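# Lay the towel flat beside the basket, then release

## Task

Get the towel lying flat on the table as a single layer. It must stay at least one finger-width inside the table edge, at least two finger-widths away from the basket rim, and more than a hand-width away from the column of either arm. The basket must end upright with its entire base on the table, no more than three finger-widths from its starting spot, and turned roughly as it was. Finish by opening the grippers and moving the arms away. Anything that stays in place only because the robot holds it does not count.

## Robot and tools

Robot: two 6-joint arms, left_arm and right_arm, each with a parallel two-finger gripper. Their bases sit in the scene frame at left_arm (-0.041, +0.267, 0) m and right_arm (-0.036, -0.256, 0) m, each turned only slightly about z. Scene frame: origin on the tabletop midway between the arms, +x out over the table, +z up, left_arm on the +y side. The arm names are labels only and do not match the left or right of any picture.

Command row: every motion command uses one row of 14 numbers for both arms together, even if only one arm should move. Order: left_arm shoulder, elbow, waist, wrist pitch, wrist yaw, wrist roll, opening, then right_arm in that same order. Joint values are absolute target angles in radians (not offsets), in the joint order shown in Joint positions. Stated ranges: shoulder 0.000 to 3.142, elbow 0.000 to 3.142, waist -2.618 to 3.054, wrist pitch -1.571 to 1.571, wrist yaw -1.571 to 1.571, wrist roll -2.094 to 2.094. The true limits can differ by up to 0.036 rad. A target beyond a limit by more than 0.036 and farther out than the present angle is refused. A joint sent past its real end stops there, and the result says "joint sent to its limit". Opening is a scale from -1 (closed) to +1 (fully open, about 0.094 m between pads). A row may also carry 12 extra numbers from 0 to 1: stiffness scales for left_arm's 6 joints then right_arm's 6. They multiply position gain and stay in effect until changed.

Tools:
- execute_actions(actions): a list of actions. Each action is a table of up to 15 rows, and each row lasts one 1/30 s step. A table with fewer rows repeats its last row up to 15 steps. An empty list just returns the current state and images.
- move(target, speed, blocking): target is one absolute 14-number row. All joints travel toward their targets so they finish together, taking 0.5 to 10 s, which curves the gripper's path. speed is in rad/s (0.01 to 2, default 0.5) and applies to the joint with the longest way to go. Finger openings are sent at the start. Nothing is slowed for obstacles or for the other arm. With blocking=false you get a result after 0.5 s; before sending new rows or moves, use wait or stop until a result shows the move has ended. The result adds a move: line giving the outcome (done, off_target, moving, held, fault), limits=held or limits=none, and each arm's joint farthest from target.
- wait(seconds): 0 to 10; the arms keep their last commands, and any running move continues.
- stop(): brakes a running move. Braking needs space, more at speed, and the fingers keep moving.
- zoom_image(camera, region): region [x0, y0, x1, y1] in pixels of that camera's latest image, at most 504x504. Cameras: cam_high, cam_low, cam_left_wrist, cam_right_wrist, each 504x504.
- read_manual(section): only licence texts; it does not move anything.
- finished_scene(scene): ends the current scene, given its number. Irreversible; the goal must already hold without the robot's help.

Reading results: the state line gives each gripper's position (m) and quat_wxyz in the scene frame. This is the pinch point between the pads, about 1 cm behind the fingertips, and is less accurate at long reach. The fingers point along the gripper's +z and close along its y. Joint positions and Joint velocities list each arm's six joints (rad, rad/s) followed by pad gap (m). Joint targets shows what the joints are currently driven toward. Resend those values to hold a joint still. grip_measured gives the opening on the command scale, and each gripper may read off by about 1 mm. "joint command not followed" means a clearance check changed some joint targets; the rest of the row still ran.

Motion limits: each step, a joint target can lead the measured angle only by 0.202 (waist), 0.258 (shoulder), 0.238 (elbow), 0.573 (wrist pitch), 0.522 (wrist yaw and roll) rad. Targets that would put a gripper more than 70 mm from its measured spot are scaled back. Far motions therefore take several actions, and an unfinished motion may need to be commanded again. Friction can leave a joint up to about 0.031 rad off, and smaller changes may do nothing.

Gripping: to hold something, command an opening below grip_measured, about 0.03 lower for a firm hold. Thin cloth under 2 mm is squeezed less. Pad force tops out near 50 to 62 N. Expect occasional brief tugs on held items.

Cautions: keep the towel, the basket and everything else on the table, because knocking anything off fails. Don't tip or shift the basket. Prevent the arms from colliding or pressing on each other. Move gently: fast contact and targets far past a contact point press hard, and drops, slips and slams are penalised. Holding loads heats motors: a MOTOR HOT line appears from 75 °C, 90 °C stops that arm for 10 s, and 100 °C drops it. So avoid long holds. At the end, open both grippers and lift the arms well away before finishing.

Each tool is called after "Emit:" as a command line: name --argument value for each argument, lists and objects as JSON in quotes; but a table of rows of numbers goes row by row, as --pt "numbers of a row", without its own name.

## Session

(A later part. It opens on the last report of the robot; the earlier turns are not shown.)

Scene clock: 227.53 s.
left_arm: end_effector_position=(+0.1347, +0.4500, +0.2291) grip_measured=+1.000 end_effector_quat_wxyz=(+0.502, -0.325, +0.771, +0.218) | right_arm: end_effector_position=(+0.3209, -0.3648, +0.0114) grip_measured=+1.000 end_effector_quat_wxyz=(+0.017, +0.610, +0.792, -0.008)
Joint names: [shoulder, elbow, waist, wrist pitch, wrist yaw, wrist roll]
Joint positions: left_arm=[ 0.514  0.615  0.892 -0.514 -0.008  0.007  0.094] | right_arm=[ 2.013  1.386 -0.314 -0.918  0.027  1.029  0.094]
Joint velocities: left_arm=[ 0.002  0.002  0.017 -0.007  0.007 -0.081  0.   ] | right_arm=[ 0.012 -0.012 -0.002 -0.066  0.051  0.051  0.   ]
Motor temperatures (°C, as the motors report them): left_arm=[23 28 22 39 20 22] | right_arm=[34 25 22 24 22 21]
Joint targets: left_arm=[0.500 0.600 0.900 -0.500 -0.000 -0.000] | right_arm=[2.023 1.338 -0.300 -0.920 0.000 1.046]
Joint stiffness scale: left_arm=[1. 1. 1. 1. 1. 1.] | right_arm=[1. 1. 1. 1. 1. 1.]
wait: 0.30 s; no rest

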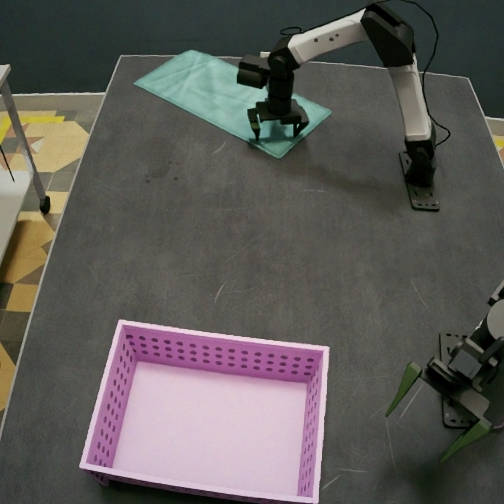

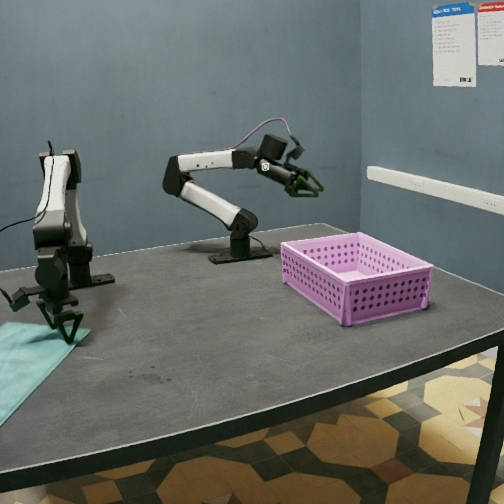

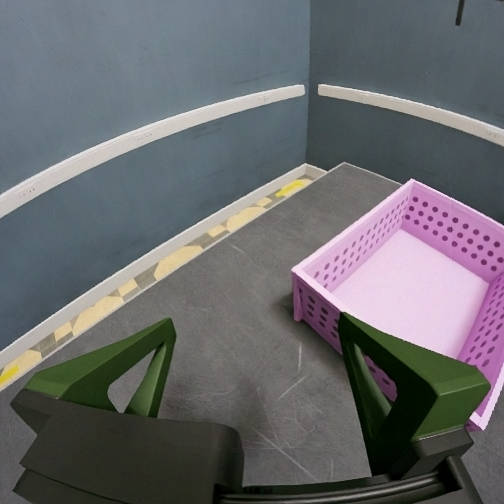

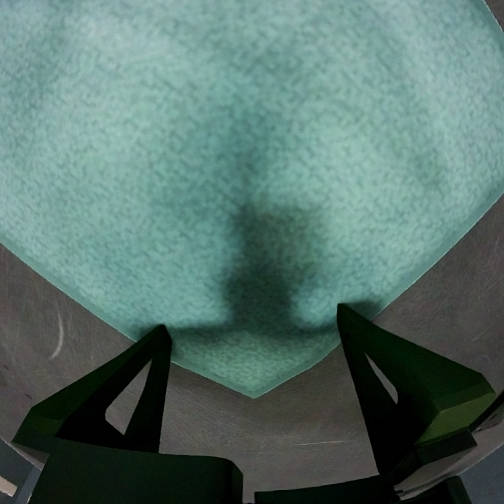

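Emit:
execute_actions --actions '[[[0.5,0.6,0.9,-0.5,0,0,1,2.023,1.338,-0.296,-0.92,0,1.052,1],[0.5,0.6,0.9,-0.5,0,0,1,2.023,1.338,-0.289,-0.92,0,1.062,1],[0.5,0.6,0.9,-0.5,0,0,1,2.023,1.338,-0.279,-0.92,0,1.076,1],[0.5,0.6,0.9,-0.5,0,0,1,2.023,1.338,-0.267,-0.92,0,1.093,1],[0.5,0.6,0.9,-0.5,0,0,1,2.023,1.338,-0.254,-0.92,0,1.111,1],[0.5,0.6,0.9,-0.5,0,0,1,2.023,1.338,-0.241,-0.92,0,1.129,1],[0.5,0.6,0.9,-0.5,0,0,1,2.023,1.338,-0.228,-0.92,0,1.147,1],[0.5,0.6,0.9,-0.5,0,0,1,2.023,1.338,-0.215,-0.92,0,1.165,1],[0.5,0.6,0.9,-0.5,0,0,1,2.023,1.338,-0.202,-0.92,0,1.183,1],[0.5,0.6,0.9,-0.5,0,0,1,2.023,1.338,-0.189,-0.92,0,1.201,1],[0.5,0.6,0.9,-0.5,0,0,1,2.023,1.338,-0.176,-0.92,0,1.219,1],[0.5,0.6,0.9,-0.5,0,0,1,2.023,1.338,-0.163,-0.92,0,1.237,1],[0.5,0.6,0.9,-0.5,0,0,1,2.023,1.338,-0.150,-0.92,0,1.255,1],[0.5,0.6,0.9,-0.5,0,0,1,2.023,1.338,-0.137,-0.92,0,1.273,1],[0.5,0.6,0.9,-0.5,0,0,1,2.023,1.338,-0.124,-0.92,0,1.291,1]],[[0.5,0.6,0.9,-0.5,0,0,1,2.023,1.338,-0.111,-0.92,0,1.309,1],[0.5,0.6,0.9,-0.5,0,0,1,2.023,1.338,-0.098,-0.92,0,1.327,1],[0.5,0.6,0.9,-0.5,0,0,1,2.023,1.338,-0.085,-0.92,0,1.345,1],[0.5,0.6,0.9,-0.5,0,0,1,2.023,1.338,-0.072,-0.92,0,1.363,1],[0.5,0.6,0.9,-0.5,0,0,1,2.023,1.338,-0.059,-0.92,0,1.381,1],[0.5,0.6,0.9,-0.5,0,0,1,2.023,1.338,-0.046,-0.92,0,1.399,1],[0.5,0.6,0.9,-0.5,0,0,1,2.023,1.338,-0.033,-0.92,0,1.417,1],[0.5,0.6,0.9,-0.5,0,0,1,2.023,1.338,-0.020,-0.92,0,1.435,1],[0.5,0.6,0.9,-0.5,0,0,1,2.023,1.338,-0.007,-0.92,0,1.453,1],[0.5,0.6,0.9,-0.5,0,0,1,2.023,1.338,0.006,-0.92,0,1.470,1],[0.5,0.6,0.9,-0.5,0,0,1,2.023,1.338,0.019,-0.92,0,1.487,1],[0.5,0.6,0.9,-0.5,0,0,1,2.023,1.338,0.031,-0.92,0,1.503,1],[0.5,0.6,0.9,-0.5,0,0,1,2.023,1.338,0.041,-0.92,0,1.516,1],[0.5,0.6,0.9,-0.5,0,0,1,2.023,1.338,0.048,-0.92,0,1.525,1],[0.5,0.6,0.9,-0.5,0,0,1,2.023,1.338,0.052,-0.92,0,1.530,1]]]'

Emit:
execute_actions --actions '[]'

Scene clock: 247.13 s.
left_arm: end_effector_position=(+0.1347, +0.4500, +0.2291) grip_measured=+1.000 end_effector_quat_wxyz=(+0.502, -0.325, +0.771, +0.218) | right_arm: end_effector_position=(+0.3360, -0.2421, +0.0115) grip_measured=+1.000 end_effector_quat_wxyz=(+0.023, +0.645, +0.764, -0.007)
Joint names: [shoulder, elbow, waist, wrist pitch, wrist yaw, wrist roll]
Joint positions: left_arm=[ 0.514  0.615  0.892 -0.514 -0.008  0.007  0.094] | right_arm=[ 2.013  1.386  0.026 -0.921  0.041  1.459  0.094]
Joint velocities: left_arm=[ 0.012  0.002 -0.012  0.037 -0.051  0.007  0.   ] | right_arm=[ 0.002 -0.017  0.256 -0.037 -0.037  0.256  0.   ]
Motor temperatures (°C, as the motors report them): left_arm=[23 29 22 40 20 22] | right_arm=[33 25 22 24 22 21]
Joint targets: left_arm=[0.500 0.600 0.900 -0.500 0.000 -0.000] | right_arm=[2.023 1.338 0.052 -0.920 -0.000 1.530]
Joint stiffness scale: left_arm=[1. 1. 1. 1. 1. 1.] | right_arm=[1. 1. 1. 1. 1. 1.]

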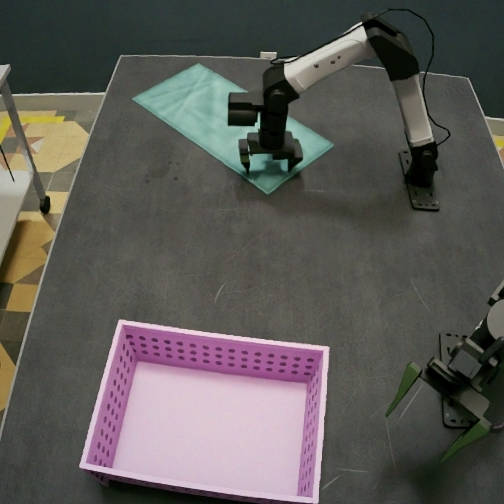

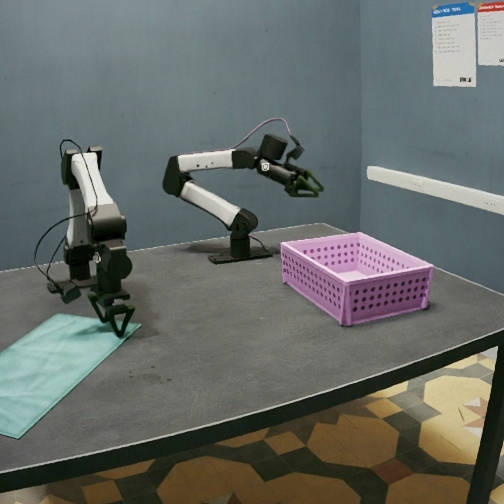

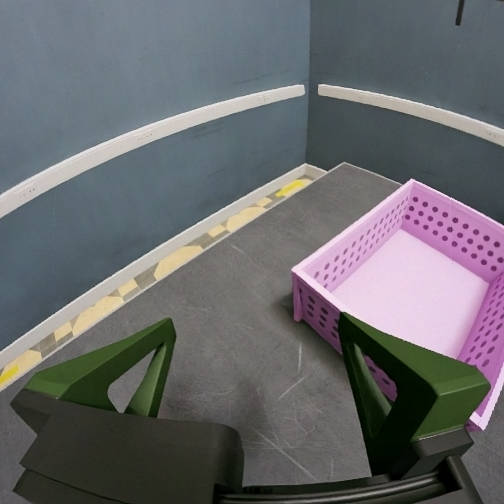

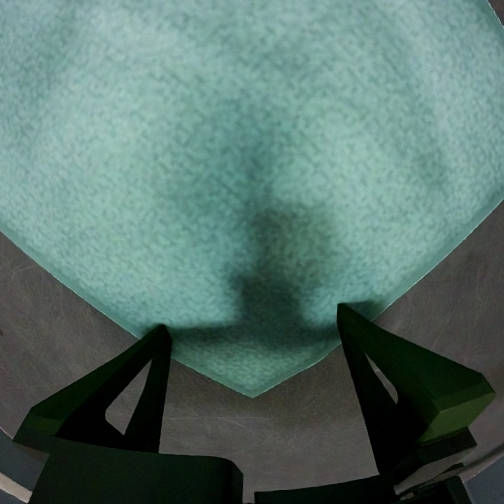

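Scene clock: 247.13 s.
left_arm: end_effector_position=(+0.1347, +0.4500, +0.2291) grip_measured=+1.000 end_effector_quat_wxyz=(+0.502, -0.325, +0.771, +0.218) | right_arm: end_effector_position=(+0.3360, -0.2421, +0.0115) grip_measured=+1.000 end_effector_quat_wxyz=(+0.023, +0.645, +0.764, -0.007)
Joint names: [shoulder, elbow, waist, wrist pitch, wrist yaw, wrist roll]
Joint positions: left_arm=[ 0.514  0.615  0.892 -0.514 -0.008  0.007  0.094] | right_arm=[ 2.013  1.386  0.026 -0.921  0.041  1.459  0.094]
Joint velocities: left_arm=[ 0.012  0.002 -0.012  0.037 -0.051  0.007  0.   ] | right_arm=[ 0.002 -0.017  0.256 -0.037 -0.037  0.256  0.   ]
Motor temperatures (°C, as the motors report them): left_arm=[23 29 22 40 20 22] | right_arm=[33 25 22 24 22 21]
Joint targets: left_arm=[0.500 0.600 0.900 -0.500 0.000 -0.000] | right_arm=[2.023 1.338 0.052 -0.920 -0.000 1.530]
Joint stiffness scale: left_arm=[1. 1. 1. 1. 1. 1.] | right_arm=[1. 1. 1. 1. 1. 1.]

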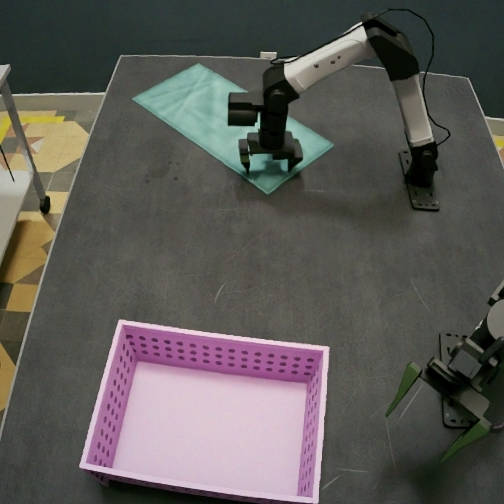

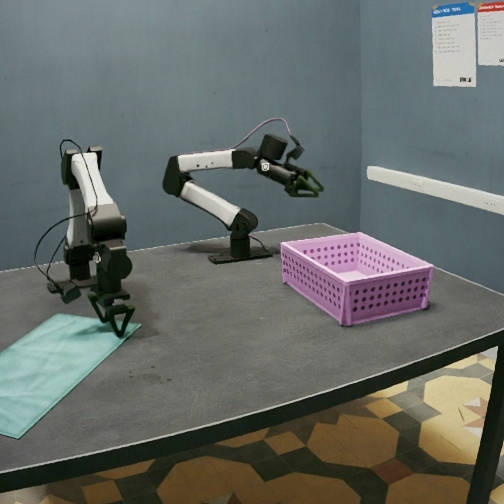

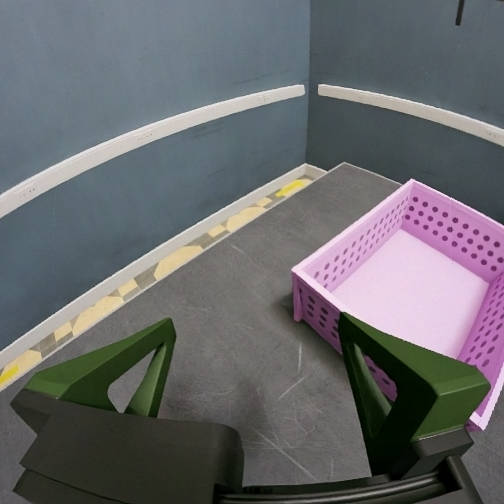

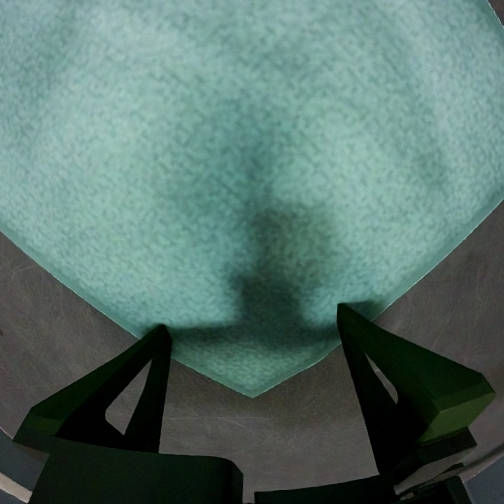

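Emit:
execute_actions --actions '[[[0.5,0.6,0.9,-0.5,0,0,1,2.023,1.338,0.056,-0.92,0,1.535,1],[0.5,0.6,0.9,-0.5,0,0,1,2.023,1.338,0.063,-0.92,0,1.544,1],[0.5,0.6,0.9,-0.5,0,0,1,2.023,1.338,0.072,-0.92,0,1.556,1],[0.5,0.6,0.9,-0.5,0,0,1,2.023,1.338,0.082,-0.92,0,1.569,1],[0.5,0.6,0.9,-0.5,0,0,1,2.023,1.338,0.092,-0.92,0,1.582,1],[0.5,0.6,0.9,-0.5,0,0,1,2.023,1.338,0.102,-0.92,0,1.595,1],[0.5,0.6,0.9,-0.5,0,0,1,2.023,1.338,0.112,-0.92,0,1.608,1],[0.5,0.6,0.9,-0.5,0,0,1,2.023,1.338,0.122,-0.92,0,1.621,1],[0.5,0.6,0.9,-0.5,0,0,1,2.023,1.338,0.131,-0.92,0,1.633,1],[0.5,0.6,0.9,-0.5,0,0,1,2.023,1.338,0.138,-0.92,0,1.642,1],[0.5,0.6,0.9,-0.5,0,0,1,2.023,1.338,0.142,-0.92,0,1.647,1]]]'

Emit:
move --target '[0.5,0.6,0.9,-0.5,0,0,1, 1.85,1.386,0.13,-1.08,0.03,1.62,1]' --speed 0.4

Emit:
move --target '[0.5,0.6,0.9,-0.5,0,0,1, 0.9,0.8,0.6,-1.1,0,1.2,1]' --speed 1.0

Scene clock: 258.20 s.
left_arm: end_effector_position=(+0.1347, +0.4500, +0.2291) grip_measured=+1.000 end_effector_quat_wxyz=(+0.502, -0.325, +0.771, +0.218) | right_arm: end_effector_position=(+0.3312, -0.2047, +0.0115) grip_measured=+1.000 end_effector_quat_wxyz=(+0.023, +0.663, +0.748, -0.008)
Joint names: [shoulder, elbow, waist, wrist pitch, wrist yaw, wrist roll]
Joint positions: left_arm=[ 0.514  0.615  0.892 -0.514 -0.008  0.007  0.094] | right_arm=[ 2.013  1.386  0.129 -0.927  0.045  1.609  0.094]
Joint velocities: left_arm=[-0.017  0.017 -0.007 -0.022 -0.051 -0.007  0.   ] | right_arm=[-0.012  0.007  0.007 -0.022 -0.007  0.066  0.   ]
Motor temperatures (°C, as the motors report them): left_arm=[23 29 22 40 20 22] | right_arm=[33 24 22 24 22 21]
Joint targets: left_arm=[0.500 0.600 0.900 -0.500 -0.000 0.000] | right_arm=[2.023 1.338 0.142 -0.920 -0.000 1.647]
Joint stiffness scale: left_arm=[1. 1. 1. 1. 1. 1.] | right_arm=[1. 1. 1. 1. 1. 1.]

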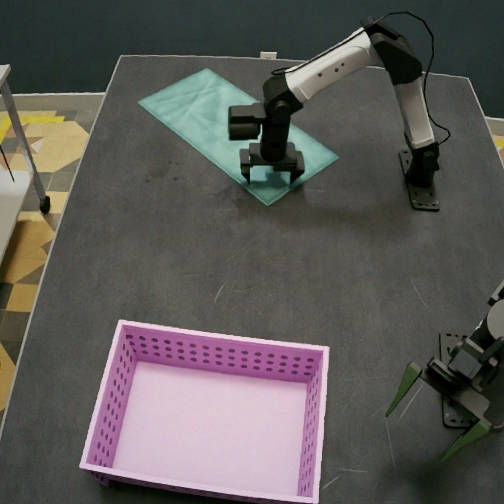

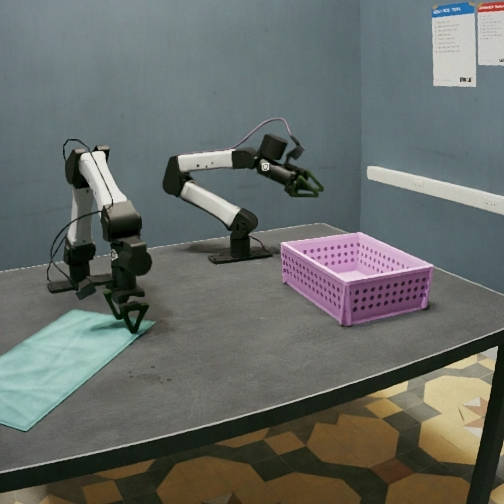

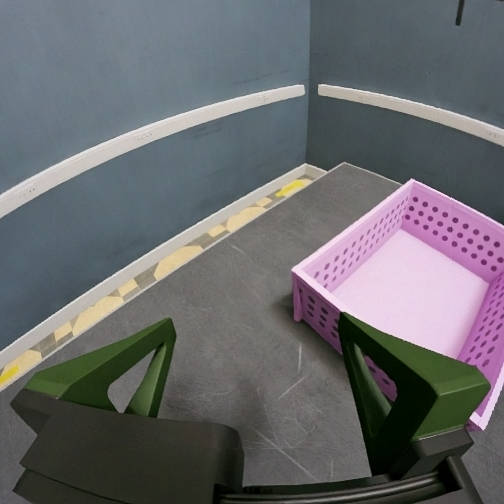

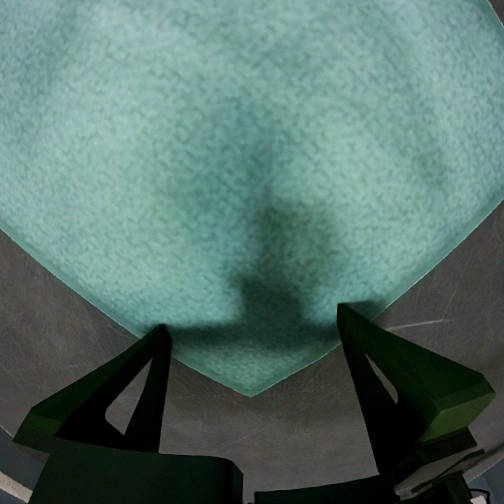

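Scene clock: 259.30 s.
left_arm: end_effector_position=(+0.1347, +0.4500, +0.2291) grip_measured=+1.000 end_effector_quat_wxyz=(+0.502, -0.325, +0.771, +0.218) | right_arm: end_effector_position=(+0.3095, -0.2070, +0.0623) grip_measured=+1.000 end_effector_quat_wxyz=(+0.025, +0.663, +0.748, +0.001)
Joint names: [shoulder, elbow, waist, wrist pitch, wrist yaw, wrist roll]
Joint positions: left_arm=[ 0.514  0.615  0.892 -0.514 -0.008  0.007  0.094] | right_arm=[ 1.861  1.386  0.129 -1.063  0.038  1.61   0.094]
Joint velocities: left_arm=[ 0.002  0.007 -0.012  0.007 -0.066 -0.007  0.   ] | right_arm=[-0.002  0.007 -0.007 -0.066 -0.007 -0.022  0.   ]
Motor temperatures (°C, as the motors report them): left_arm=[23 29 22 40 20 22] | right_arm=[33 25 22 24 22 21]
Joint targets: left_arm=[0.500 0.600 0.900 -0.500 -0.000 -0.000] | right_arm=[1.850 1.386 0.130 -1.080 0.030 1.620]
Joint stiffness scale: left_arm=[1. 1. 1. 1. 1. 1.] | right_arm=[1. 1. 1. 1. 1. 1.]
move: done; limits=none; left_arm: farthest joint: the elbow, 0.015 radians from its target (0.015 radians at the start); right_arm: farthest joint: the wrist pitch, 0.017 radians from its target (0.153 radians at the start)

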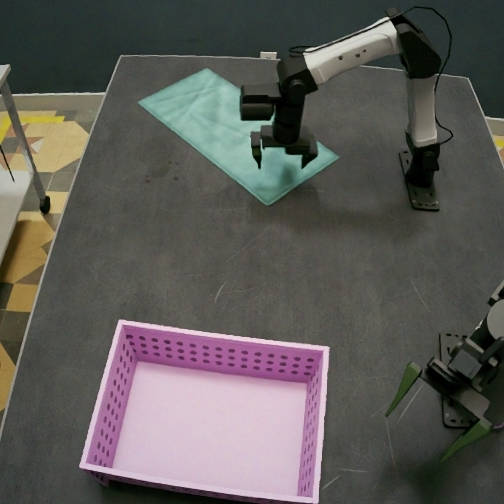

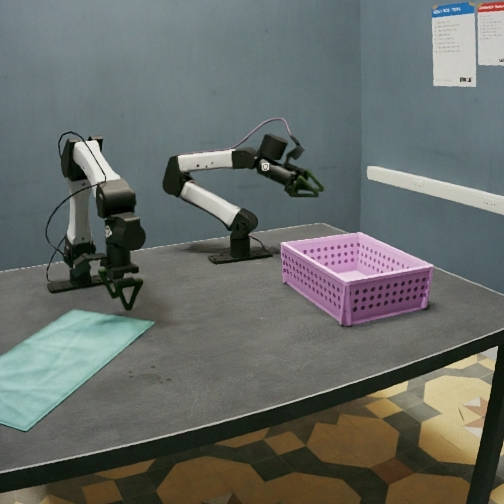

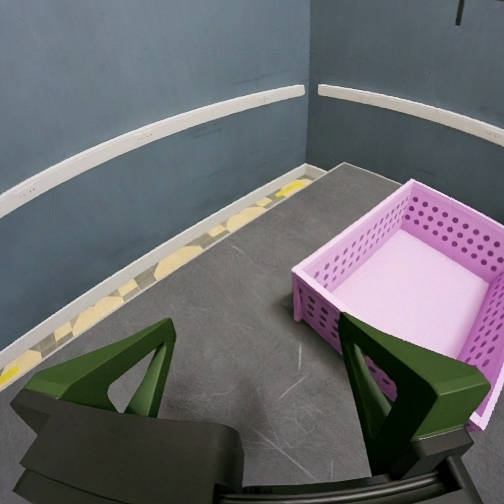

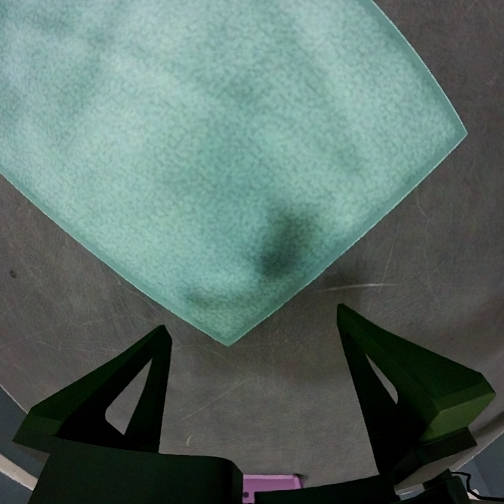

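Scene clock: 261.07 s.
left_arm: end_effector_position=(+0.1347, +0.4500, +0.2291) grip_measured=+1.000 end_effector_quat_wxyz=(+0.502, -0.325, +0.771, +0.218) | right_arm: end_effector_position=(+0.1286, -0.1403, +0.1323) grip_measured=+1.000 end_effector_quat_wxyz=(+0.120, +0.287, +0.939, +0.150)
Joint names: [shoulder, elbow, waist, wrist pitch, wrist yaw, wrist roll]
Joint positions: left_arm=[ 0.514  0.615  0.892 -0.514 -0.008  0.007  0.094] | right_arm=[ 0.916  0.824  0.588 -1.092  0.007  1.212  0.094]
Joint velocities: left_arm=[-0.007  0.002 -0.012 -0.051  0.007 -0.037  0.   ] | right_arm=[ 0.002 -0.002  0.022  0.022  0.007 -0.066  0.   ]
Motor temperatures (°C, as the motors report them): left_arm=[23 29 22 40 20 22] | right_arm=[33 25 22 24 22 21]
Joint targets: left_arm=[0.500 0.600 0.900 -0.500 0.000 0.000] | right_arm=[0.900 0.800 0.600 -1.100 -0.000 1.200]
Joint stiffness scale: left_arm=[1. 1. 1. 1. 1. 1.] | right_arm=[1. 1. 1. 1. 1. 1.]
move: off_target (right_arm); limits=none; left_arm: farthest joint: the elbow, 0.015 radians from its target (0.015 radians at the start); right_arm: farthest joint: the elbow, 0.024 radians from its target (0.586 radians at the start)

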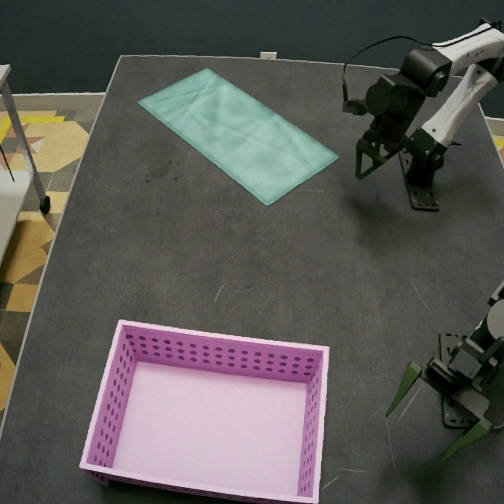

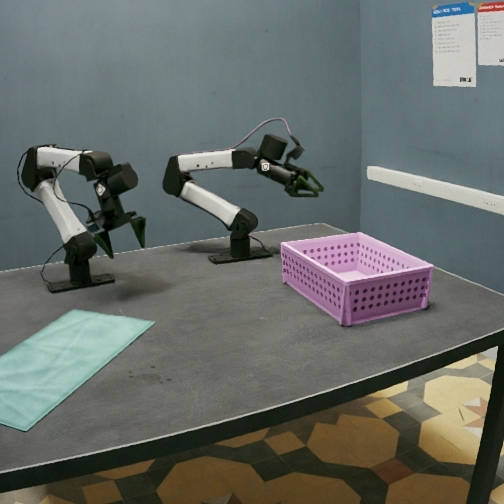

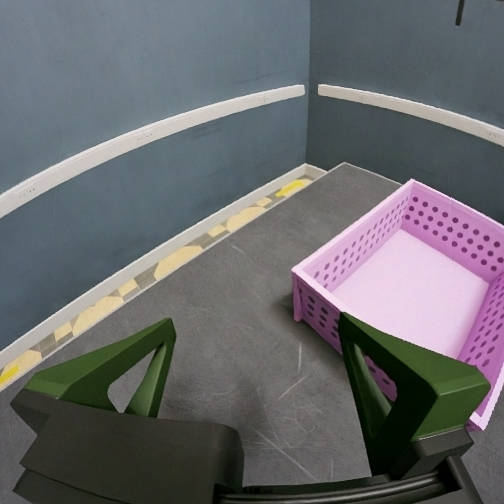

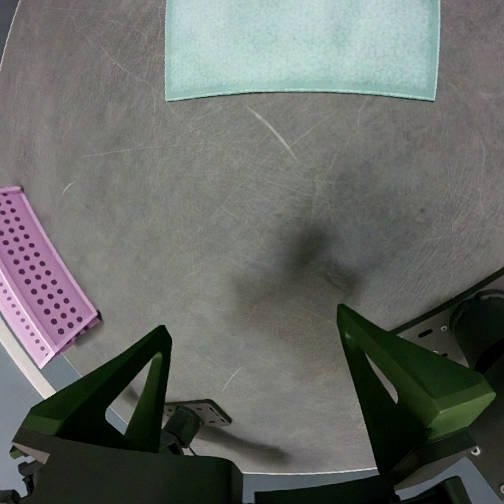

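Emit:
zoom_image --camera "cam_high" --region '[110, 40, 360, 220]'

Emit:
zoom_image --camera "cam_low" --region '[0, 290, 170, 440]'

Region (110, 40, 360, 220) of cam_high's 504x504 image, scaled by 2.016, with more detail than that image has; it fills the top 363 rows of this view, and the rest is white.

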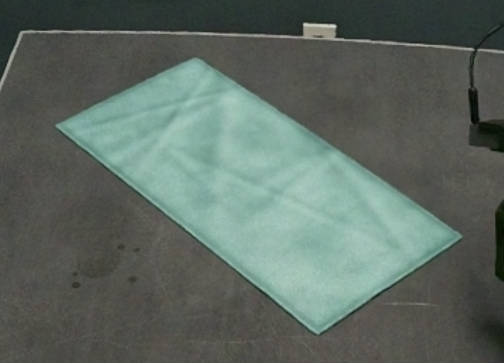

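Region (0, 290, 170, 440) of cam_low's 504x504 image, scaled by 2.965, with more detail than that image has; it fills the top 445 rows of this view, and the rest is white.

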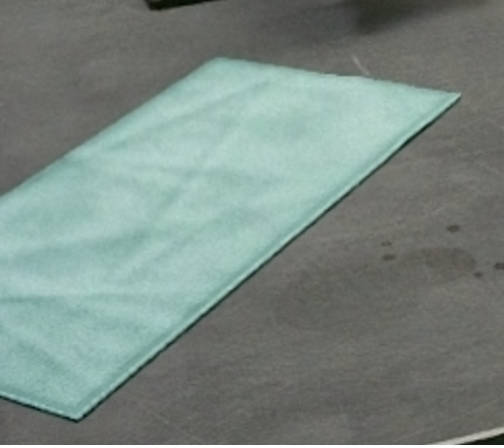

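Emit:
finished_scene --scene 1

The scene is finished: the task was done.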